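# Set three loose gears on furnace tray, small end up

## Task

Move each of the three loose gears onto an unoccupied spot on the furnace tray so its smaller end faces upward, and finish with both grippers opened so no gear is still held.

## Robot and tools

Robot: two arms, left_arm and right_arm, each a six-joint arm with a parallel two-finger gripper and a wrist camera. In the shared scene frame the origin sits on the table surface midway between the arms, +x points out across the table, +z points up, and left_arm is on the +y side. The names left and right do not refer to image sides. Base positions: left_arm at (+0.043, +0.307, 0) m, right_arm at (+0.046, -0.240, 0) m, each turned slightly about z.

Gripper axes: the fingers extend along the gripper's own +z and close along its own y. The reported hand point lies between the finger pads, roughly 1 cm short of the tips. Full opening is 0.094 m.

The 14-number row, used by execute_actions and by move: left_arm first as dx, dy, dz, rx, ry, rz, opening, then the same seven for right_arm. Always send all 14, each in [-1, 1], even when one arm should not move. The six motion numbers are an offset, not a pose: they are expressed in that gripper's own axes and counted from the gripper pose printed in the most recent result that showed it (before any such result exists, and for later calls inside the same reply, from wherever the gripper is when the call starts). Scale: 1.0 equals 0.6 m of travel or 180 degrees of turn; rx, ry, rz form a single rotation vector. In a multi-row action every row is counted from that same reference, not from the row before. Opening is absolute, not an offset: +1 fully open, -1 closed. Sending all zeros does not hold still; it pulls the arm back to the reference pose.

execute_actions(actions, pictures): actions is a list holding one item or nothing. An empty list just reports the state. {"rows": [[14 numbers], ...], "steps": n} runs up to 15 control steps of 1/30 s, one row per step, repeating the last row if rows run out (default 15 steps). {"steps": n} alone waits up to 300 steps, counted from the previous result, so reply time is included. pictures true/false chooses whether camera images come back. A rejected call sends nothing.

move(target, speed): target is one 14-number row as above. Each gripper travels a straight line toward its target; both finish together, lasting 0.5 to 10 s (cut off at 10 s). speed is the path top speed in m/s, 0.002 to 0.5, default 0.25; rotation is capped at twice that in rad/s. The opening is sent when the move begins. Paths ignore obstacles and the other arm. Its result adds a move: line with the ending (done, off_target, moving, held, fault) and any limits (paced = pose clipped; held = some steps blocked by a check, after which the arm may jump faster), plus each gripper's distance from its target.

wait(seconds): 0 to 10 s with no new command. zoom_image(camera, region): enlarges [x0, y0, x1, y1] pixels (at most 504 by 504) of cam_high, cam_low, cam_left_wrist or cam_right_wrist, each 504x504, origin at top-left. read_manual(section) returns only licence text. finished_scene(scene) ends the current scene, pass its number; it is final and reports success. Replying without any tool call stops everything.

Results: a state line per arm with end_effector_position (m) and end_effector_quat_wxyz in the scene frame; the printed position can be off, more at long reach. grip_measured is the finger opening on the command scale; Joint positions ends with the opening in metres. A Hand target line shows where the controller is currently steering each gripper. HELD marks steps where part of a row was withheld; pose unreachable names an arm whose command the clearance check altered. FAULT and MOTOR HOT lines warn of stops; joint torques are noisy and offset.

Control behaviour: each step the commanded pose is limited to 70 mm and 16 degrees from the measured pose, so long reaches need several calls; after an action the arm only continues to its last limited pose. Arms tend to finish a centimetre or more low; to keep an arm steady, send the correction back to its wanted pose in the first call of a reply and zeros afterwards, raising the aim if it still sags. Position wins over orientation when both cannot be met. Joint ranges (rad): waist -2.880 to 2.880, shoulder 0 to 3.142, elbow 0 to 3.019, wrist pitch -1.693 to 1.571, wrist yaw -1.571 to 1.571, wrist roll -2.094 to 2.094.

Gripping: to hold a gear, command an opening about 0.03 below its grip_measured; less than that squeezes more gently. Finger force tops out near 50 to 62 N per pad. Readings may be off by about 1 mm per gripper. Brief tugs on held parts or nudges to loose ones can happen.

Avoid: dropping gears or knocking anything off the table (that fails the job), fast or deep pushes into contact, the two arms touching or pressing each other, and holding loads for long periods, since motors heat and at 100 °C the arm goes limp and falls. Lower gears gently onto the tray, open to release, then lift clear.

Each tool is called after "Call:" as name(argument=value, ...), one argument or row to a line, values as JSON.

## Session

Call:
execute_actions(
  actions=[],
)

Call:
zoom_image(
  camera="cam_high",
  region=[130, 160, 450, 440],
)

Scene clock: 0.00 s of 6000.00 s.
left_arm: end_effector_position=(+0.6255, +0.5410, +0.1298) grip_measured=+1.000 end_effector_quat_wxyz=(+0.328, +0.583, +0.550, +0.500) | right_arm: end_effector_position=(+0.4713, -0.1541, +0.2298) grip_measured=+1.000 end_effector_quat_wxyz=(+0.093, -0.274, +0.940, -0.178)
Joint positions: left_arm=[0.284 1.735 0.863 0.573 0.268 1.887 0.094] | right_arm=[ 0.452  1.365  1.222 -1.255  0.368 -0.255  0.094]
Joint velocities: left_arm=[ 0.015  0.005  0.012 -0.007  0.081 -0.037  0.   ] | right_arm=[ 0.015  0.005 -0.017 -0.002  0.022  0.037  0.   ]
Joint torques (N m, as the arm reports them, + toward a larger angle): no reading
Motor temperatures (°C, as the motors report them): left_arm=[29 32 28 28 29 30] | right_arm=[27 30 29 30 29 26]
Hand target (left_arm): +0.633, +0.545, +0.142; +0.331, +0.579, +0.542, +0.511
Hand target (right_arm): +0.480, -0.151, +0.246; +0.112, -0.270, +0.940, -0.177

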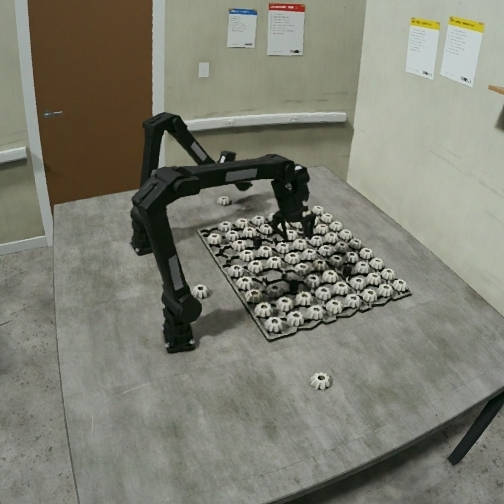

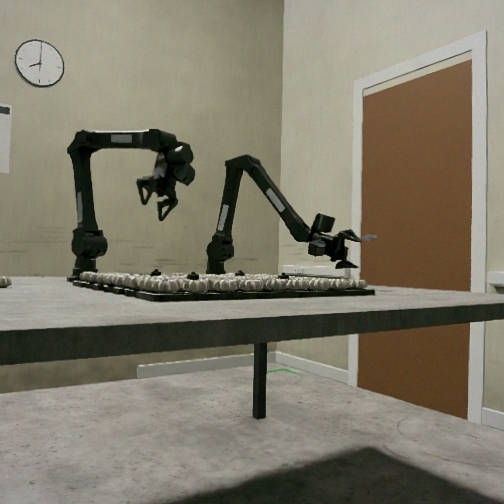

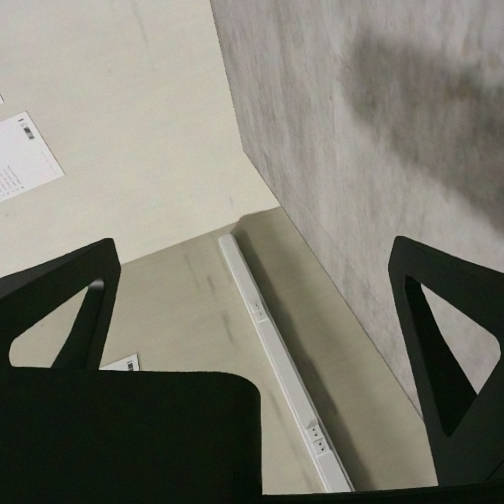

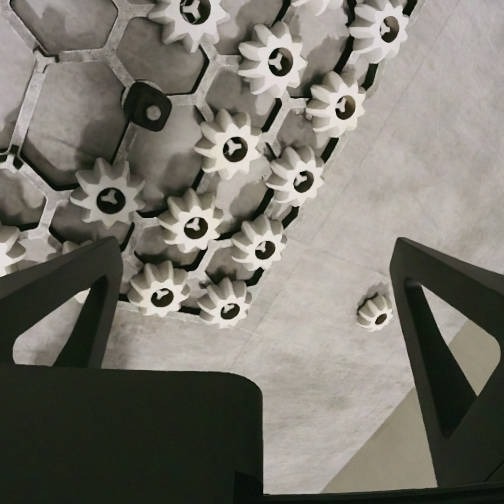

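Region (130, 160, 450, 440) of cam_high's 504x504 image, scaled by 1.575, with more detail than that image has; it fills the top 441 rows of this view, and the rest is white.

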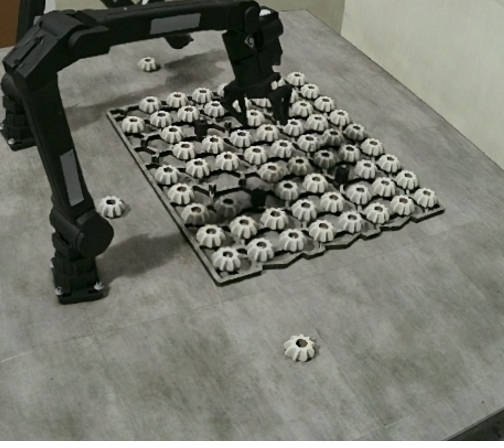

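Call:
move(
  target=[0.038,-0.086,-0.224,0.412,0.078,-0.230,1, 0.507,-0.379,0.3515,-0.089,0.107,0.424,1],
  speed=0.3,
)

Scene clock: 18.83 s of 6000.00 s.
left_arm: end_effector_position=(+0.4641, +0.5363, +0.1122) grip_measured=+1.000 end_effector_quat_wxyz=(-0.006, +0.390, +0.921, -0.015) | right_arm: end_effector_position=(+0.3670, -0.5484, +0.0874) grip_measured=+1.000 end_effector_quat_wxyz=(-0.018, +0.380, +0.925, +0.008)
Joint positions: left_arm=[ 0.332  1.683  1.304 -1.222  0.009  1.305  0.094] | right_arm=[-0.657  1.633  1.168 -1.145 -0.001  0.014  0.094]
Joint velocities: left_arm=[-0.005  0.005 -0.012 -0.002 -0.081 -0.125  0.   ] | right_arm=[ 0.005 -0.005 -0.032  0.007 -0.081  0.081  0.   ]
Joint torques (N m, as the arm reports them, + toward a larger angle): left_arm=[  1.08 -13.02  11.2   -0.43   0.19  -0.18] | right_arm=[  1.09 -10.14  10.55   0.26   0.03   0.21]
Motor temperatures (°C, as the motors report them): left_arm=[29 33 31 28 29 30] | right_arm=[27 30 32 30 29 26]
Hand target (left_arm): +0.479, +0.548, +0.125; +0.004, +0.381, +0.925, -0.004
Hand target (right_arm): +0.386, -0.563, +0.107; +0.007, +0.383, +0.924, -0.001
Off the commanded pose (left_arm): 0.025 m, 2 deg.
Off the commanded pose (right_arm): 0.025 m, 2 deg.
After step 90, 12.87 s passed at rest.
move: off_target (left_arm, right_arm)

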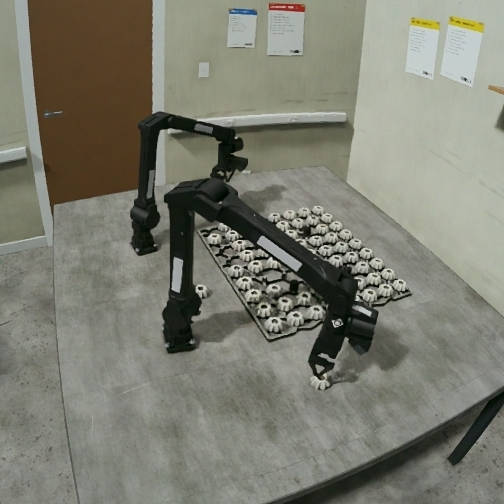

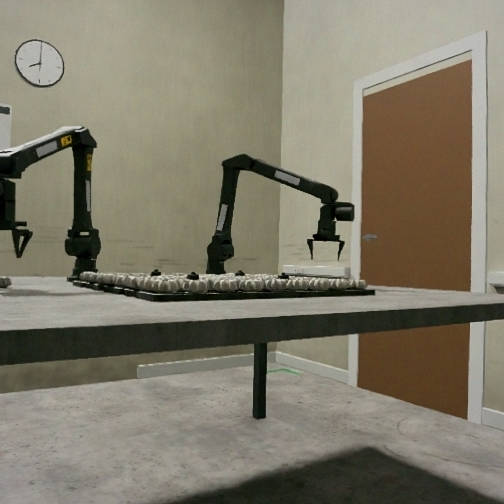

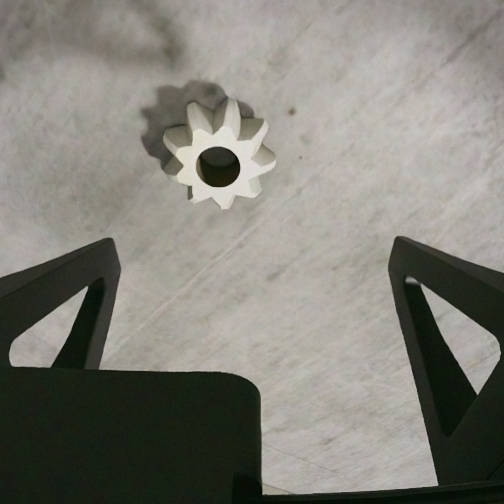

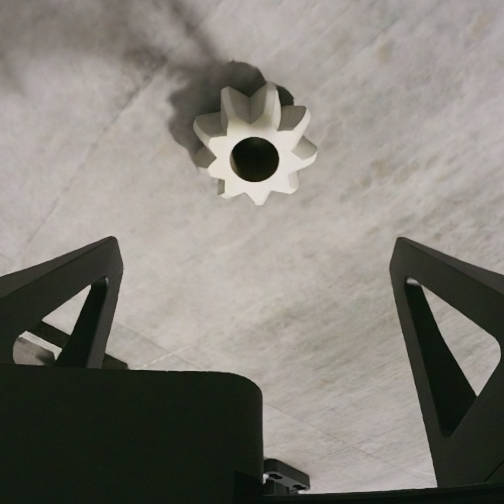

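Call:
move(
  target=[0,0.036,0.119,-0.014,-0.001,0,1, -0.018,0.002,0.09,0,-0.0155,0,1],
  speed=0.1,
)

Scene clock: 29.73 s of 6000.00 s.
left_arm: end_effector_position=(+0.4795, +0.5459, +0.0465) grip_measured=+1.000 end_effector_quat_wxyz=(+0.005, +0.389, +0.921, +0.004) | right_arm: end_effector_position=(+0.3726, -0.5538, +0.0380) grip_measured=+1.000 end_effector_quat_wxyz=(+0.004, +0.381, +0.925, -0.001)
Joint positions: left_arm=[ 0.332  1.777  1.241 -1.023  0.003  1.303  0.094] | right_arm=[-0.657  1.691  1.095 -0.967 -0.001  0.016  0.094]
Joint velocities: left_arm=[ 0.005  0.005 -0.012 -0.012 -0.007 -0.051  0.   ] | right_arm=[ 0.005 -0.015  0.017 -0.012 -0.022 -0.007  0.   ]
Joint torques (N m, as the arm reports them, + toward a larger angle): left_arm=[  1.09 -14.35   6.77   0.72  -0.01   0.09] | right_arm=[  0.79 -10.75   5.76   1.1    0.12   0.08]
Motor temperatures (°C, as the motors report them): left_arm=[29 33 33 28 29 30] | right_arm=[27 31 33 30 29 26]
Hand target (left_arm): +0.478, +0.550, +0.041; +0.004, +0.390, +0.921, +0.005
Hand target (right_arm): +0.373, -0.554, +0.033; +0.005, +0.379, +0.925, -0.002
Off the commanded pose (left_arm): 0.008 m, 0 deg.
Off the commanded pose (right_arm): 0.005 m, 0 deg.
After step 90, 6.80 s passed at rest.
move: done

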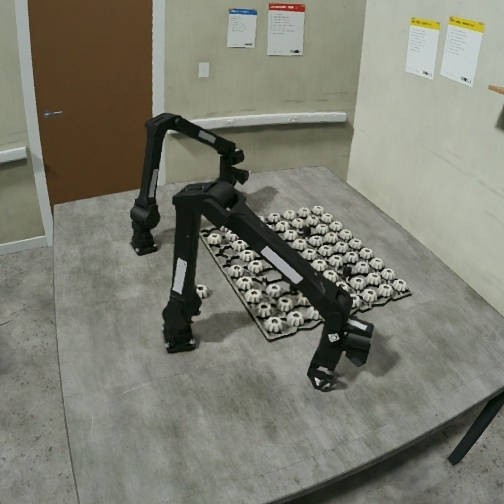

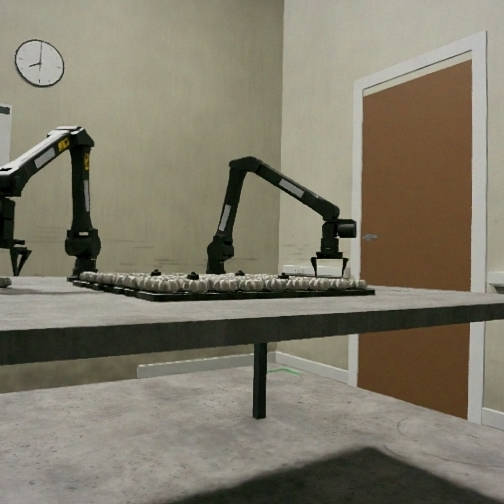

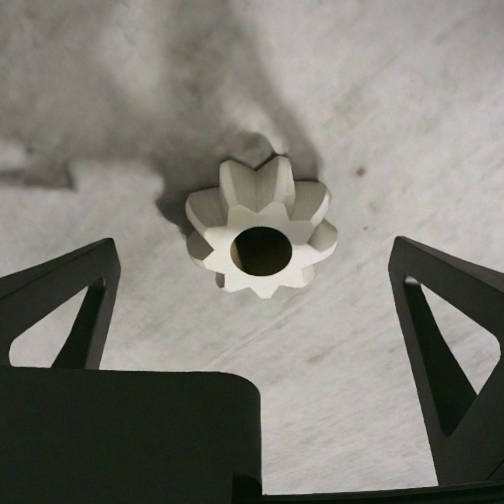

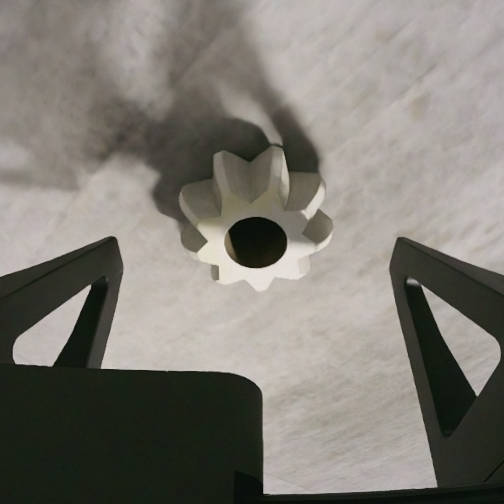

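Call:
move(
  target=[0.015,-0.003,0.0575,0,0,0,0.6, 0,0,0.05,0,0,0,0.6],
  speed=0.05,
)

Scene clock: 33.83 s of 6000.00 s.
left_arm: end_effector_position=(+0.4748, +0.5481, +0.0204) grip_measured=+0.602 end_effector_quat_wxyz=(+0.007, +0.388, +0.922, +0.006) | right_arm: end_effector_position=(+0.3730, -0.5541, +0.0137) grip_measured=+0.602 end_effector_quat_wxyz=(+0.004, +0.381, +0.925, -0.001)
Joint positions: left_arm=[ 0.34   1.804  1.2   -0.949  0.003  1.308  0.075] | right_arm=[-0.657  1.731  1.072 -0.903 -0.001  0.016  0.075]
Joint velocities: left_arm=[ 0.005 -0.015 -0.007  0.002 -0.066  0.022  0.001] | right_arm=[ 0.005 -0.005 -0.027 -0.007 -0.022  0.007 -0.001]
Joint torques (N m, as the arm reports them, + toward a larger angle): left_arm=[  1.17 -13.5    6.32   0.72   0.09   0.07] | right_arm=[  0.95 -10.39   5.57   1.15   0.08   0.08]
Motor temperatures (°C, as the motors report them): left_arm=[29 33 33 28 29 30] | right_arm=[27 31 32 30 29 26]
Hand target (left_arm): +0.472, +0.551, +0.012; +0.005, +0.389, +0.921, +0.004
Hand target (right_arm): +0.372, -0.554, +0.008; +0.004, +0.381, +0.925, -0.001
Off the commanded pose (left_arm): 0.009 m, 0 deg.
Off the commanded pose (right_arm): 0.006 m, 0 deg.
move: done

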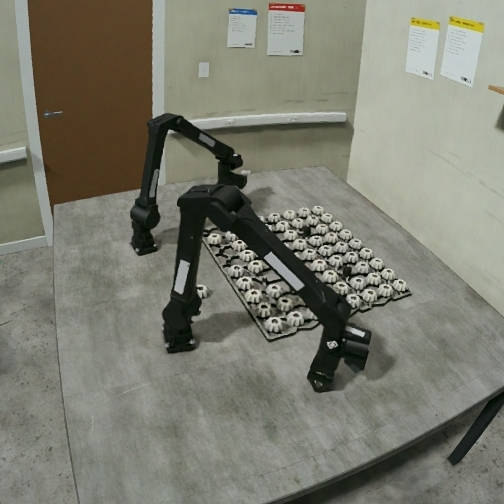

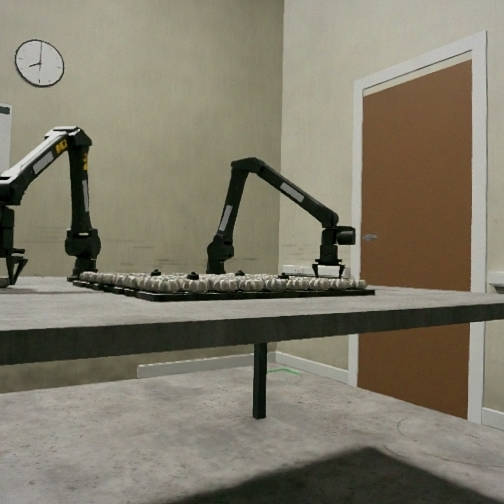

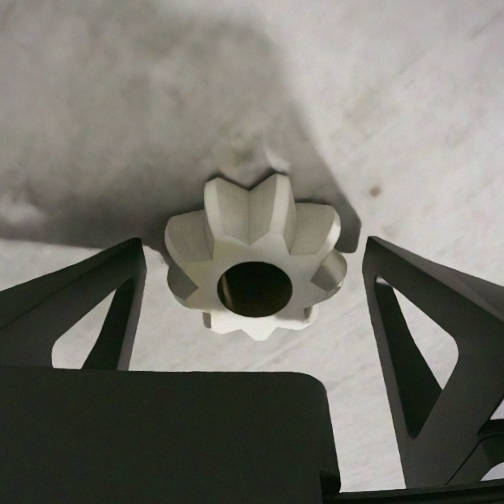

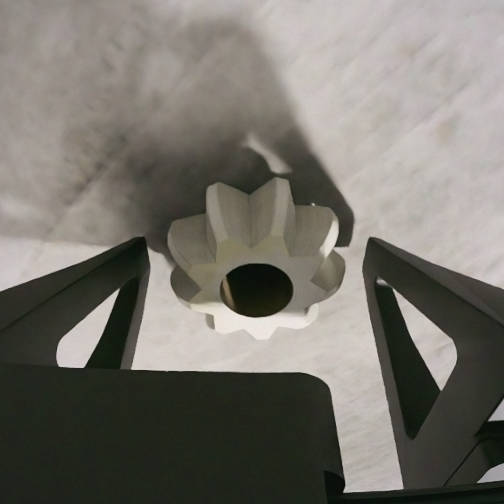

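Call:
execute_actions(
  actions=[
    {"rows": [[0,0,0,0,0,0,0.15, 0,0,0,0,0,0,0.15]], "steps": 12},
  ],
  pictures=false,
)

Call:
move(
  target=[-0.008,0.03,-0.19,-0.0154,-0.0043,0,0.15, -0.03,0,-0.19,0,-0.015,0,0.15],
  speed=0.15,
)

Scene clock: 42.90 s of 6000.00 s.
left_arm: end_effector_position=(+0.4749, +0.5480, +0.0204) grip_measured=+0.190 end_effector_quat_wxyz=(+0.007, +0.388, +0.922, +0.006) | right_arm: end_effector_position=(+0.3729, -0.5542, +0.0137) grip_measured=+0.202 end_effector_quat_wxyz=(+0.004, +0.381, +0.925, -0.001)
Joint positions: left_arm=[ 0.34   1.804  1.2   -0.949  0.004  1.308  0.056] | right_arm=[-0.657  1.731  1.072 -0.903 -0.001  0.016  0.056]
Joint velocities: left_arm=[ 0.005 -0.005  0.022 -0.007  0.007  0.037  0.   ] | right_arm=[-0.005  0.005  0.002 -0.007  0.051 -0.051 -0.   ]
Joint torques (N m, as the arm reports them, + toward a larger angle): left_arm=[  0.42 -14.73   6.6    0.22   0.09  -0.02] | right_arm=[  0.83 -11.66   5.99   0.56   0.1    0.12]
Motor temperatures (°C, as the motors report them): left_arm=[29 33 32 28 29 30] | right_arm=[27 31 32 30 29 26]
Hand target (left_arm): +0.475, +0.548, +0.020; +0.007, +0.388, +0.922, +0.006
Hand target (right_arm): +0.373, -0.554, +0.014; +0.004, +0.381, +0.925, -0.001
Off the commanded pose (left_arm): 0.000 m, 0 deg.
Off the commanded pose (right_arm): 0.000 m, 0 deg.
Steps of this call (steps 1 to 90: nothing new was sent; then 5.67 s passed at rest; steps 91 to 102: all 12 steps of this action). Readings (end_effector_position):
91: left_arm (+0.4748, +0.5481, +0.0204) | right_arm (+0.3730, -0.5541, +0.0137)
92: left_arm (+0.4749, +0.5480, +0.0204) | right_arm (+0.3729, -0.5542, +0.0137)
94: left_arm (+0.4749, +0.5480, +0.0204) | right_arm (+0.3729, -0.5542, +0.0137)
98: left_arm (+0.4749, +0.5480, +0.0204) | right_arm (+0.3729, -0.5542, +0.0137)
102: the state above

Scene clock: 44.30 s of 6000.00 s.
left_arm: end_effector_position=(+0.4697, +0.5452, +0.1029) grip_measured=+0.190 end_effector_quat_wxyz=(+0.001, +0.388, +0.922, -0.001) | right_arm: end_effector_position=(+0.3671, -0.5486, +0.0937) grip_measured=+0.202 end_effector_quat_wxyz=(-0.010, +0.381, +0.925, +0.004)
Joint positions: left_arm=[ 0.34   1.696  1.296 -1.17   0.004  1.308  0.056] | right_arm=[-0.657  1.616  1.165 -1.143 -0.001  0.016  0.056]
Joint velocities: left_arm=[ 0.005 -0.005  0.002  0.002 -0.022  0.022 -0.   ] | right_arm=[-0.024  0.005 -0.022  0.002 -0.051 -0.066 -0.001]
Joint torques (N m, as the arm reports them, + toward a larger angle): left_arm=[  0.32 -15.59  11.43  -0.28   0.09  -0.02] | right_arm=[  1.42 -13.09  11.01   0.18   0.18   0.16]
Motor temperatures (°C, as the motors report them): left_arm=[29 33 32 28 29 30] | right_arm=[27 31 32 30 29 26]
Hand target (left_arm): +0.488, +0.555, +0.135; +0.022, +0.388, +0.921, +0.026
Hand target (right_arm): +0.386, -0.565, +0.128; +0.026, +0.380, +0.925, -0.010
Off the commanded pose (left_arm): 0.039 m, 4 deg.
Off the commanded pose (right_arm): 0.042 m, 4 deg.
move: off_target (left_arm, right_arm)

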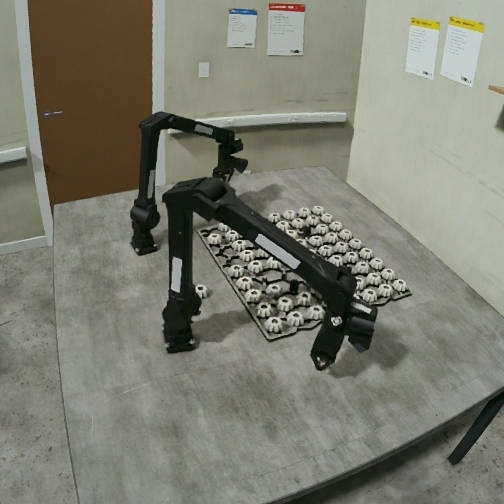

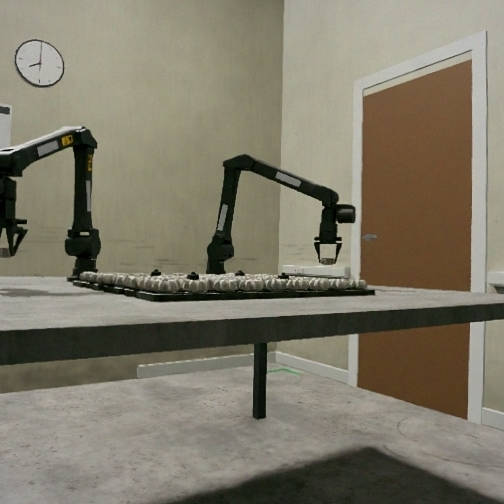

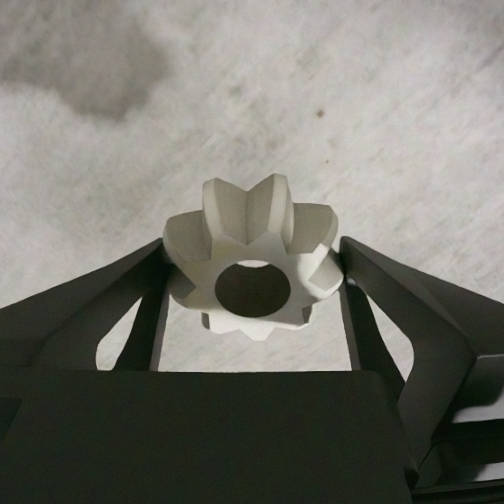

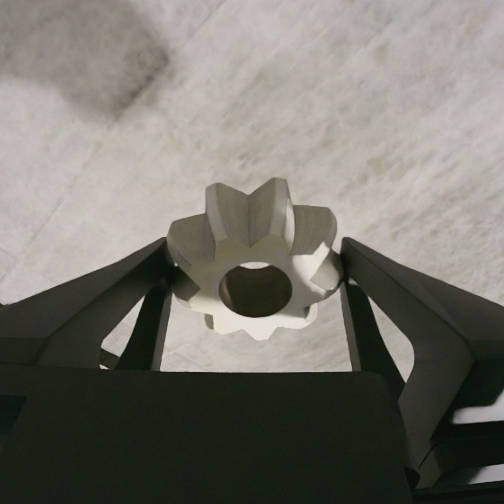

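Call:
move(
  target=[-0.298,-0.611,-0.053,-0.0046,-0.0135,0,0.15, 0.236,0.685,-0.077,-0.0153,-0.0186,0,0.15],
  speed=0.25,
)

Scene clock: 52.57 s of 6000.00 s.
left_arm: end_effector_position=(+0.3299, +0.1617, +0.1189) grip_measured=+0.190 end_effector_quat_wxyz=(+0.007, +0.398, +0.918, -0.004) | right_arm: end_effector_position=(+0.5256, -0.1555, +0.1067) grip_measured=+0.202 end_effector_quat_wxyz=(-0.011, +0.372, +0.928, -0.001)
Joint positions: left_arm=[-0.635  1.244  0.851 -1.162  0.007  0.354  0.056] | right_arm=[ 0.281  1.7    1.312 -1.202 -0.009  0.934  0.056]
Joint velocities: left_arm=[ 0.005  0.005  0.002 -0.007  0.022 -0.037  0.001] | right_arm=[ 0.005 -0.015 -0.007 -0.007 -0.051  0.007  0.001]
Joint torques (N m, as the arm reports them, + toward a larger angle): left_arm=[ 0.99 -8.84  8.36 -0.17 -0.07 -0.13] | right_arm=[  0.27 -12.62  11.63   0.16   0.29   0.17]
Motor temperatures (°C, as the motors report them): left_arm=[29 34 33 28 29 30] | right_arm=[27 31 33 30 29 26]
Hand target (left_arm): +0.333, +0.163, +0.130; +0.019, +0.388, +0.921, -0.003
Hand target (right_arm): +0.552, -0.155, +0.138; +0.020, +0.380, +0.925, +0.016
Off the commanded pose (left_arm): 0.017 m, 2 deg.
Off the commanded pose (right_arm): 0.048 m, 5 deg.
After step 90, 2.87 s passed at rest.
move: off_target (left_arm, right_arm)

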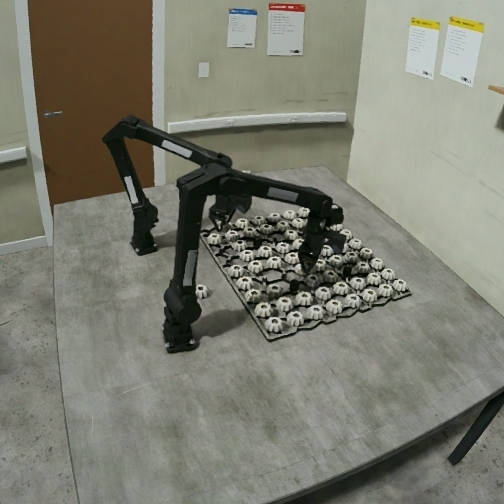

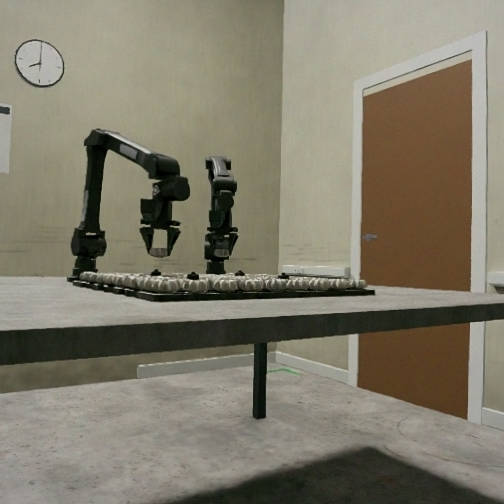

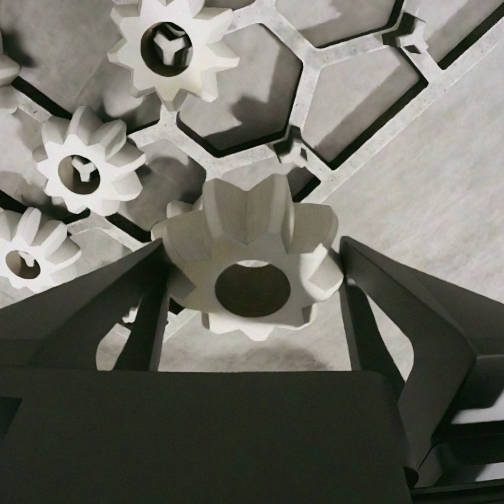

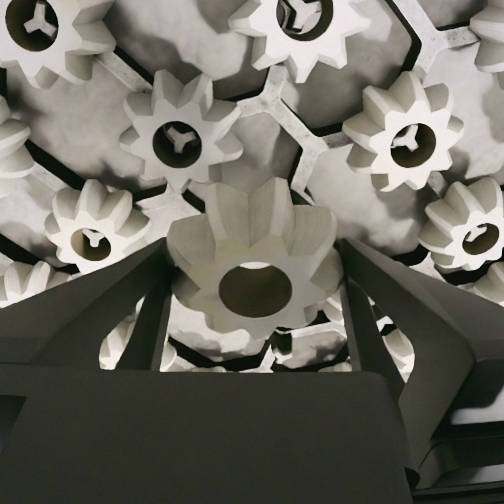

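Call:
move(
  target=[-0.0257,-0.0375,0.082,0,0,0,0.15, 0.159,0.068,-0.022,-0.0095,-0.009,0.0076,0.15],
  speed=0.12,
)

Scene clock: 65.80 s of 6000.00 s.
left_arm: end_effector_position=(+0.3215, +0.1398, +0.0681) grip_measured=+0.190 end_effector_quat_wxyz=(-0.003, +0.399, +0.917, -0.003) | right_arm: end_effector_position=(+0.4799, -0.0600, +0.1046) grip_measured=+0.202 end_effector_quat_wxyz=(-0.011, +0.375, +0.927, -0.009)
Joint positions: left_arm=[-0.707  1.338  0.785 -1.023  0.007  0.286  0.056] | right_arm=[ 0.502  1.667  1.262 -1.195 -0.002  1.163  0.056]
Joint velocities: left_arm=[ 0.015 -0.015 -0.002 -0.007 -0.125 -0.022 -0.001] | right_arm=[-0.015 -0.005  0.002 -0.002 -0.037  0.007 -0.001]
Joint torques (N m, as the arm reports them, + toward a larger angle): left_arm=[-0.16 -7.87  7.27  0.77  0.   -0.1 ] | right_arm=[  1.24 -14.4    6.67   1.04   0.3    0.22]
Motor temperatures (°C, as the motors report them): left_arm=[29 33 33 28 29 30] | right_arm=[27 31 34 30 29 26]
Hand target (left_arm): +0.325, +0.135, +0.070; +0.007, +0.398, +0.918, -0.004
Hand target (right_arm): +0.484, -0.060, +0.120; +0.007, +0.382, +0.924, +0.006
Off the commanded pose (left_arm): 0.006 m, 1 deg.
Off the commanded pose (right_arm): 0.017 m, 3 deg.
After step 90, 8.90 s passed at rest.
move: off_target (right_arm)

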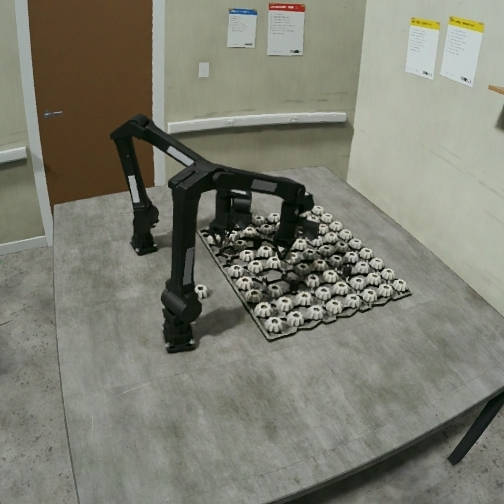

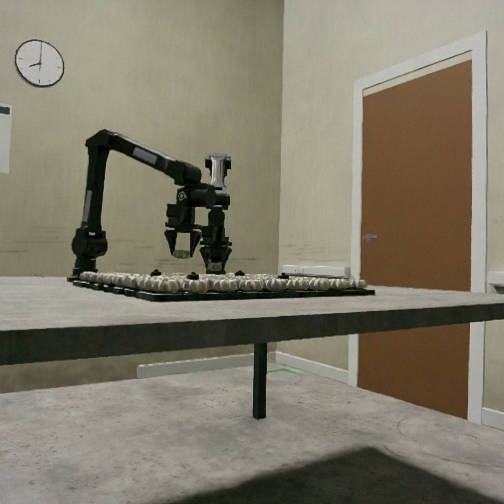

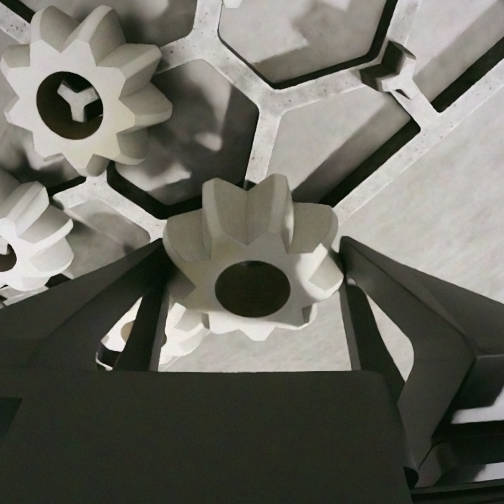

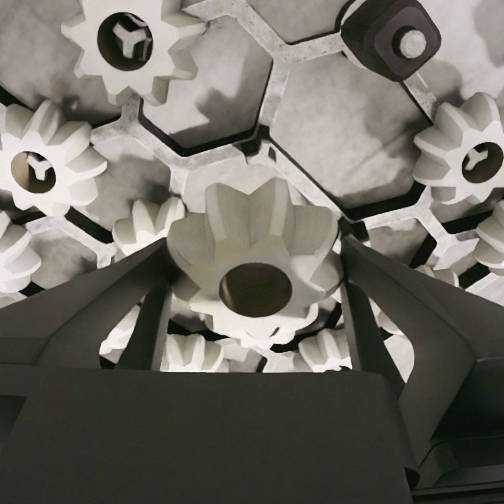

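Call:
move(
  target=[-0.010,-0.001,0.063,-0.0025,-0.0058,0,0.15, -0.033,0.0025,0.064,-0.0141,-0.0072,0,0.15],
  speed=0.035,
)

Scene clock: 74.17 s of 6000.00 s.
left_arm: end_effector_position=(+0.3206, +0.1425, +0.0323) grip_measured=+0.190 end_effector_quat_wxyz=(-0.004, +0.399, +0.917, +0.002) | right_arm: end_effector_position=(+0.4881, -0.0716, +0.0634) grip_measured=+0.202 end_effector_quat_wxyz=(-0.001, +0.377, +0.926, +0.001)
Joint positions: left_arm=[-0.707  1.401  0.732 -0.91  -0.003  0.286  0.056] | right_arm=[ 0.473  1.706  1.193 -1.059 -0.002  1.137  0.056]
Joint velocities: left_arm=[ 0.015  0.005 -0.017  0.002  0.007  0.007  0.001] | right_arm=[-0.024 -0.005 -0.002  0.007 -0.066 -0.11   0.001]
Joint torques (N m, as the arm reports them, + toward a larger angle): left_arm=[-0.16 -7.51  6.56  1.43  0.29 -0.09] | right_arm=[ -0.06 -12.3    6.51   1.02   0.28  -0.02]
Motor temperatures (°C, as the motors report them): left_arm=[29 33 32 28 29 30] | right_arm=[27 31 33 30 29 26]
Hand target (left_arm): +0.325, +0.135, +0.031; +0.007, +0.400, +0.917, -0.003
Hand target (right_arm): +0.494, -0.074, +0.066; +0.008, +0.375, +0.927, +0.007
Off the commanded pose (left_arm): 0.009 m, 1 deg.
Off the commanded pose (right_arm): 0.007 m, 1 deg.
After step 90, 3.83 s passed at rest.
move: done

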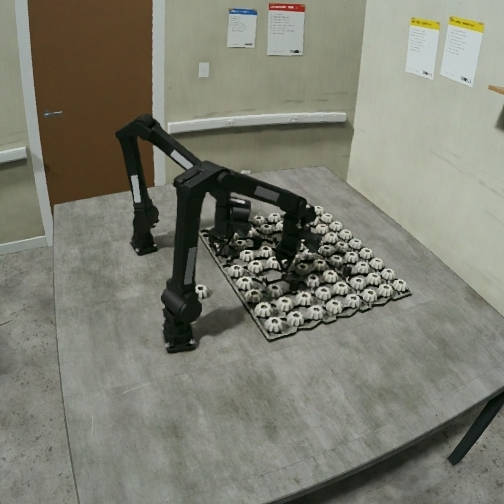

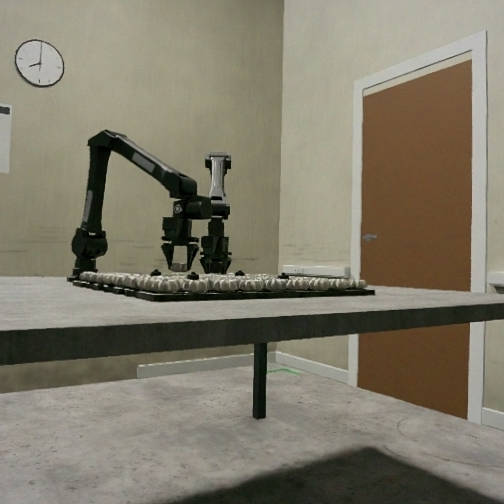

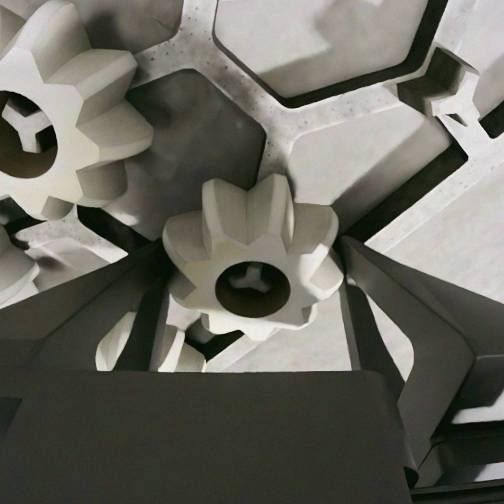

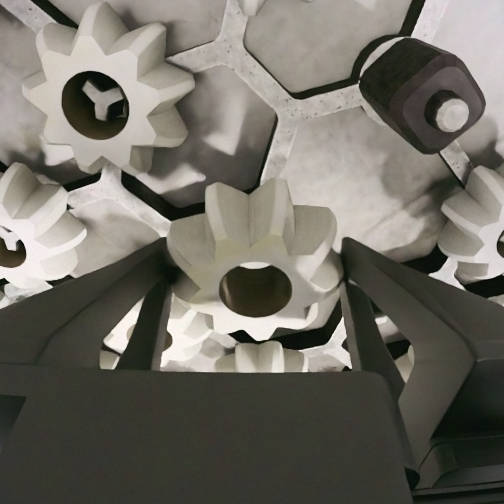

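Call:
move(
  target=[0,0,0,0,0,0,0.75, -0.002,0,0.062,-0.0056,-0.0034,0,0.15],
  speed=0.03,
)

Scene clock: 79.80 s of 6000.00 s.
left_arm: end_effector_position=(+0.3207, +0.1427, +0.0323) grip_measured=+0.748 end_effector_quat_wxyz=(-0.004, +0.399, +0.917, +0.003) | right_arm: end_effector_position=(+0.4830, -0.0726, +0.0290) grip_measured=+0.202 end_effector_quat_wxyz=(-0.002, +0.376, +0.927, +0.003)
Joint positions: left_arm=[-0.707  1.401  0.732 -0.91  -0.004  0.286  0.082] | right_arm=[ 0.473  1.742  1.137 -0.965 -0.008  1.136  0.056]
Joint velocities: left_arm=[ 0.024 -0.005 -0.002  0.002 -0.007 -0.037 -0.   ] | right_arm=[-0.015 -0.005 -0.032 -0.017 -0.007  0.022 -0.001]
Joint torques (N m, as the arm reports them, + toward a larger angle): left_arm=[ 0.43 -8.08  6.35  0.24  0.05 -0.02] | right_arm=[  0.39 -11.79   5.93   1.42   0.53   0.09]
Motor temperatures (°C, as the motors report them): left_arm=[29 33 32 28 29 30] | right_arm=[27 31 33 30 29 26]
Hand target (left_arm): +0.321, +0.143, +0.032; -0.004, +0.399, +0.917, +0.002
Hand target (right_arm): +0.489, -0.073, +0.027; +0.007, +0.377, +0.926, +0.007
Off the commanded pose (left_arm): 0.000 m, 0 deg.
Off the commanded pose (right_arm): 0.007 m, 1 deg.
After step 90, 1.17 s passed at rest.
move: done

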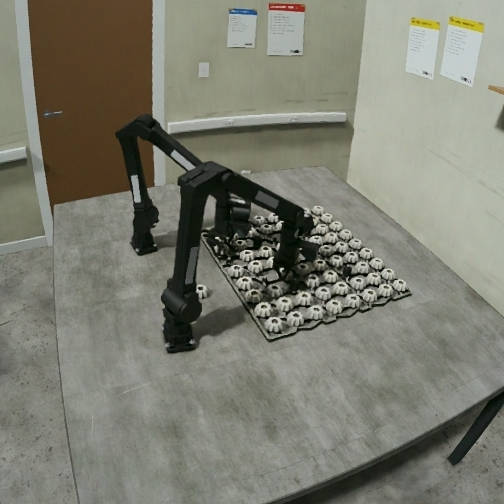

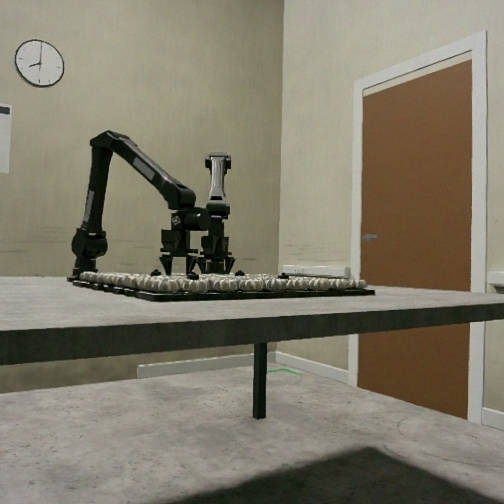

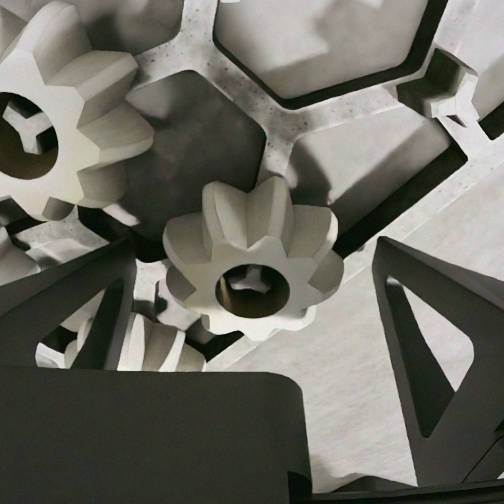

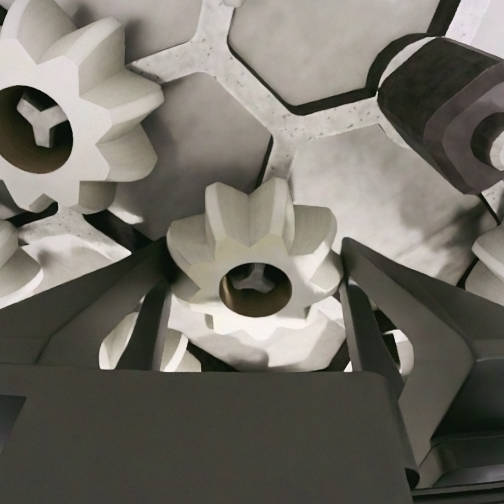

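Call:
execute_actions(
  actions=[
    {"rows": [[0,0,0,0,0,0,0.75, 0,0,0,0,0,0,0.75]], "steps": 10},
  ],
  pictures=false,
)

Call:
move(
  target=[-0.035,0.010,-0.16,-0.0046,-0.015,0,0.75, -0.017,0.036,-0.16,-0.0145,-0.0068,0,0.75],
  speed=0.1,
)

Scene clock: 85.53 s of 6000.00 s.
left_arm: end_effector_position=(+0.3207, +0.1427, +0.0323) grip_measured=+0.748 end_effector_quat_wxyz=(-0.004, +0.399, +0.917, +0.003) | right_arm: end_effector_position=(+0.4829, -0.0724, +0.0290) grip_measured=+0.748 end_effector_quat_wxyz=(-0.002, +0.376, +0.927, +0.003)
Joint positions: left_arm=[-0.707  1.401  0.732 -0.91  -0.004  0.286  0.082] | right_arm=[ 0.473  1.742  1.137 -0.965 -0.008  1.136  0.082]
Joint velocities: left_arm=[-0.005 -0.015 -0.012  0.012  0.022 -0.066  0.001] | right_arm=[ 0.005  0.005 -0.007  0.012  0.007  0.081 -0.   ]
Joint torques (N m, as the arm reports them, + toward a larger angle): left_arm=[ 0.44 -8.1   6.31  0.24  0.03 -0.02] | right_arm=[  0.33 -11.98   6.14   0.65   0.23   0.05]
Motor temperatures (°C, as the motors report them): left_arm=[29 33 32 28 29 30] | right_arm=[27 31 32 30 29 26]
Hand target (left_arm): +0.321, +0.143, +0.032; -0.004, +0.399, +0.917, +0.003
Hand target (right_arm): +0.483, -0.073, +0.029; -0.002, +0.376, +0.927, +0.003
Off the commanded pose (left_arm): 0.000 m, 0 deg.
Off the commanded pose (right_arm): 0.000 m, 0 deg.
Steps of this call (steps 1 to 90: nothing new was sent; then 2.40 s passed at rest; steps 91 to 100: all 10 steps of this action). Readings (end_effector_position):
91: left_arm (+0.3207, +0.1427, +0.0323) | right_arm (+0.4829, -0.0724, +0.0290)
92: left_arm (+0.3207, +0.1427, +0.0323) | right_arm (+0.4829, -0.0724, +0.0290)
94: left_arm (+0.3207, +0.1427, +0.0323) | right_arm (+0.4829, -0.0724, +0.0290)
98: left_arm (+0.3207, +0.1427, +0.0323) | right_arm (+0.4829, -0.0724, +0.0290)
100: the state above

Scene clock: 87.13 s of 6000.00 s.
left_arm: end_effector_position=(+0.3243, +0.1406, +0.1069) grip_measured=+0.748 end_effector_quat_wxyz=(-0.003, +0.399, +0.917, +0.003) | right_arm: end_effector_position=(+0.4855, -0.0714, +0.0963) grip_measured=+0.749 end_effector_quat_wxyz=(-0.007, +0.376, +0.927, -0.001)
Joint positions: left_arm=[-0.707  1.288  0.854 -1.144 -0.004  0.286  0.082] | right_arm=[ 0.473  1.667  1.239 -1.154 -0.009  1.136  0.082]
Joint velocities: left_arm=[-0.005  0.005  0.002 -0.002  0.081  0.007 -0.   ] | right_arm=[-0.005  0.005 -0.012 -0.007  0.022  0.022 -0.   ]
Joint torques (N m, as the arm reports them, + toward a larger angle): left_arm=[ 0.08 -7.85 10.65 -0.21  0.01 -0.06] | right_arm=[  0.99 -12.66  10.47   0.11   0.23   0.08]
Motor temperatures (°C, as the motors report them): left_arm=[29 33 32 28 29 30] | right_arm=[27 31 33 30 29 26]
Hand target (left_arm): +0.338, +0.131, +0.128; +0.021, +0.399, +0.917, +0.000
Hand target (right_arm): +0.505, -0.064, +0.125; +0.016, +0.376, +0.926, +0.021
Off the commanded pose (left_arm): 0.028 m, 3 deg.
Off the commanded pose (right_arm): 0.036 m, 4 deg.
move: off_target (left_arm, right_arm)

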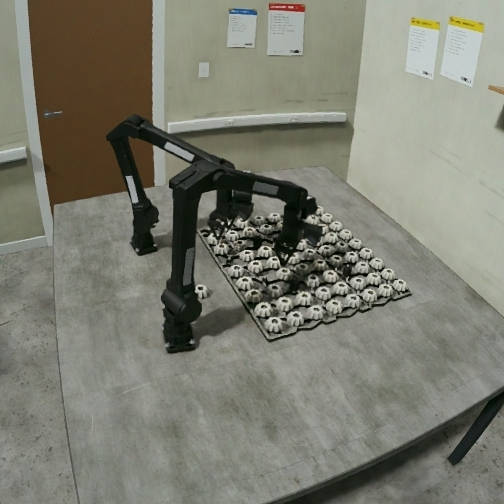

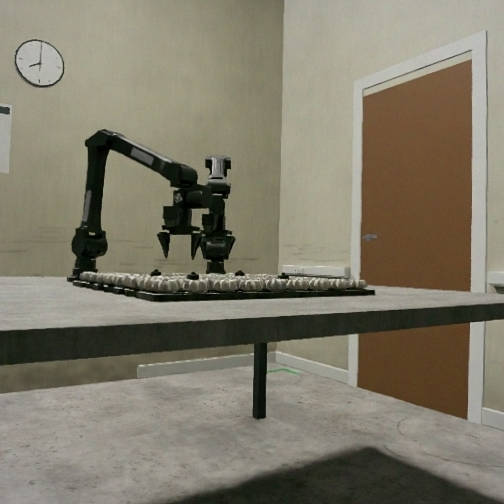

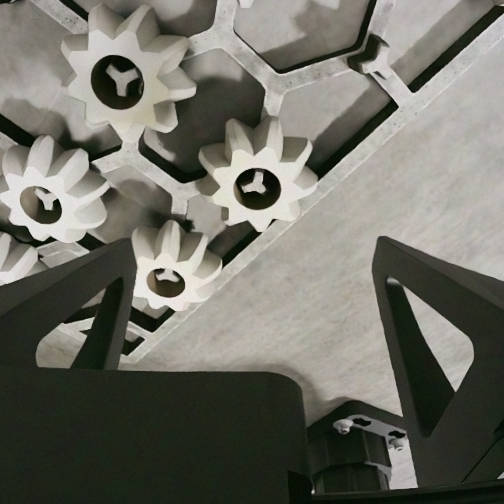

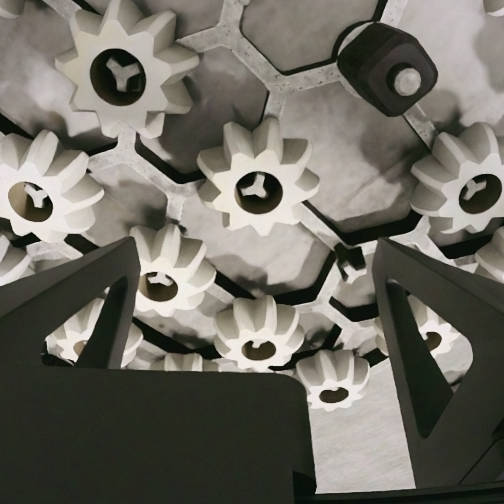

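Call:
move(
  target=[-0.103,-0.409,0.028,0.007,-0.0174,0,1, -0.296,-0.317,-0.04,0,0,0,0.75],
  speed=0.25,
)

Scene clock: 94.50 s of 6000.00 s.
left_arm: end_effector_position=(+0.1785, -0.0488, +0.0757) grip_measured=+1.000 end_effector_quat_wxyz=(-0.002, +0.407, +0.913, -0.001) | right_arm: end_effector_position=(+0.4738, -0.3336, +0.1097) grip_measured=+0.749 end_effector_quat_wxyz=(-0.015, +0.385, +0.923, -0.002)
Joint positions: left_arm=[-1.377  1.469  0.941 -1.044  0.005 -0.365  0.094] | right_arm=[-0.106  1.585  1.173 -1.19  -0.001  0.577  0.082]
Joint velocities: left_arm=[ 0.005  0.024 -0.012 -0.022  0.022  0.022  0.   ] | right_arm=[-0.005 -0.005 -0.007  0.002 -0.037 -0.051 -0.001]
Joint torques (N m, as the arm reports them, + toward a larger angle): left_arm=[ 0.81 -9.23 10.25  0.61 -0.14 -0.14] | right_arm=[  1.28 -10.71   8.56   0.04   0.12   0.01]
Motor temperatures (°C, as the motors report them): left_arm=[29 33 33 28 29 30] | right_arm=[27 31 33 30 29 26]
Hand target (left_arm): +0.189, -0.069, +0.088; +0.015, +0.399, +0.917, -0.017
Hand target (right_arm): +0.483, -0.332, +0.123; -0.004, +0.376, +0.927, +0.001
Off the commanded pose (left_arm): 0.028 m, 3 deg.
Off the commanded pose (right_arm): 0.012 m, 1 deg.
After step 90, 2.70 s passed at rest.
move: off_target (left_arm, right_arm)

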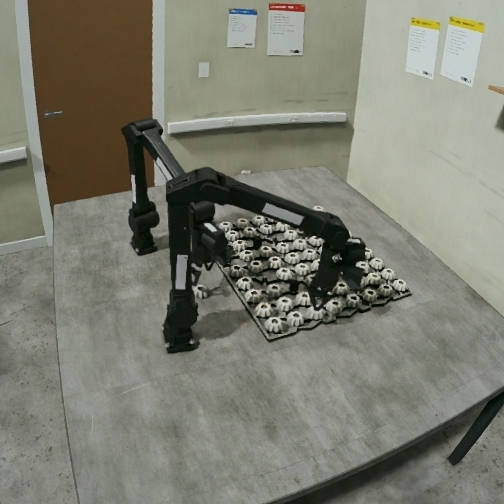

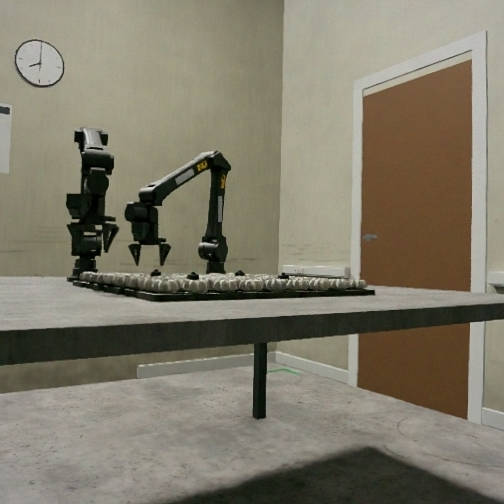

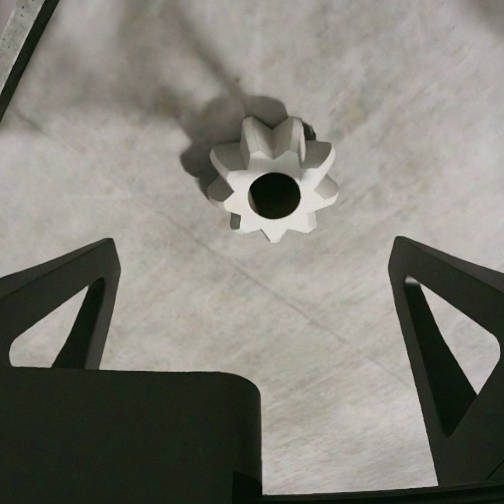

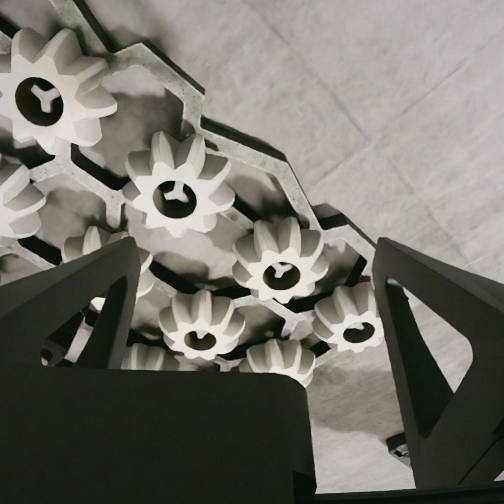

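Call:
move(
  target=[0,-0.02,0.108,0,-0.002,0,1, 0,0,0,0,0,0,0.75],
  speed=0.06,
)

Scene clock: 97.73 s of 6000.00 s.
left_arm: end_effector_position=(+0.1731, -0.0561, +0.0169) grip_measured=+1.000 end_effector_quat_wxyz=(+0.000, +0.409, +0.913, -0.004) | right_arm: end_effector_position=(+0.4738, -0.3336, +0.1097) grip_measured=+0.749 end_effector_quat_wxyz=(-0.015, +0.384, +0.923, -0.002)
Joint positions: left_arm=[-1.396  1.576  0.876 -0.865  0.005 -0.383  0.094] | right_arm=[-0.106  1.585  1.173 -1.19  -0.001  0.575  0.082]
Joint velocities: left_arm=[ 0.005  0.005 -0.007 -0.007  0.037 -0.066  0.   ] | right_arm=[-0.005  0.024  0.007 -0.002 -0.066 -0.051  0.   ]
Joint torques (N m, as the arm reports them, + toward a larger angle): left_arm=[-0.28 -9.11  6.01  0.81 -0.09 -0.11] | right_arm=[  1.18 -10.43   6.73   0.58   0.19   0.16]
Motor temperatures (°C, as the motors report them): left_arm=[29 33 33 28 29 30] | right_arm=[27 31 33 30 29 26]
Hand target (left_arm): +0.170, -0.057, +0.011; +0.000, +0.407, +0.913, -0.002
Hand target (right_arm): +0.474, -0.334, +0.110; -0.015, +0.385, +0.923, -0.002
Off the commanded pose (left_arm): 0.007 m, 0 deg.
Off the commanded pose (right_arm): 0.000 m, 0 deg.
move: done

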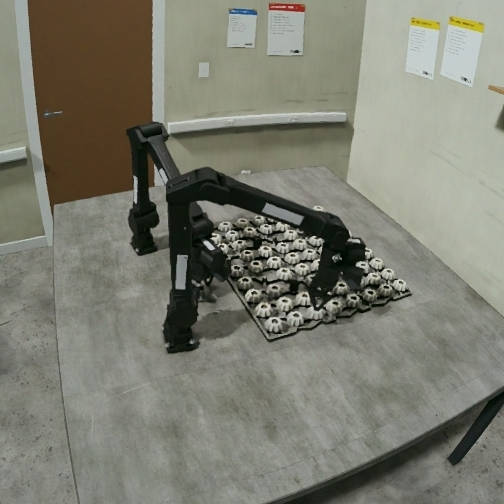

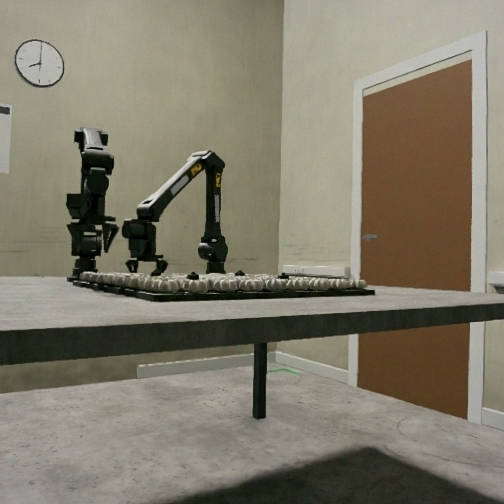

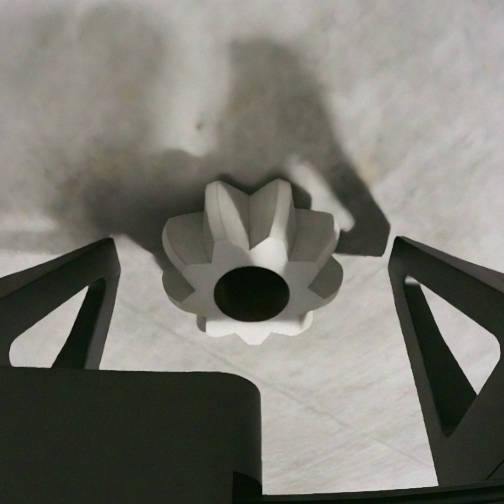

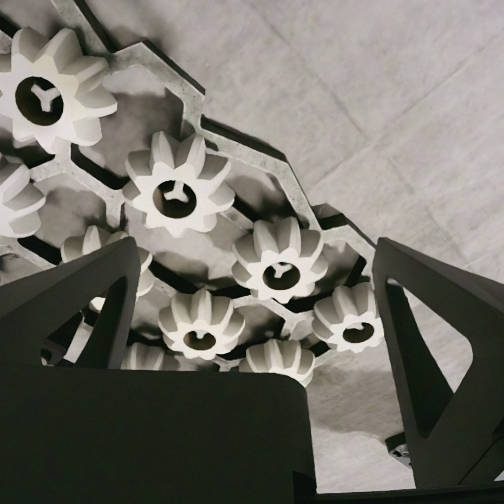

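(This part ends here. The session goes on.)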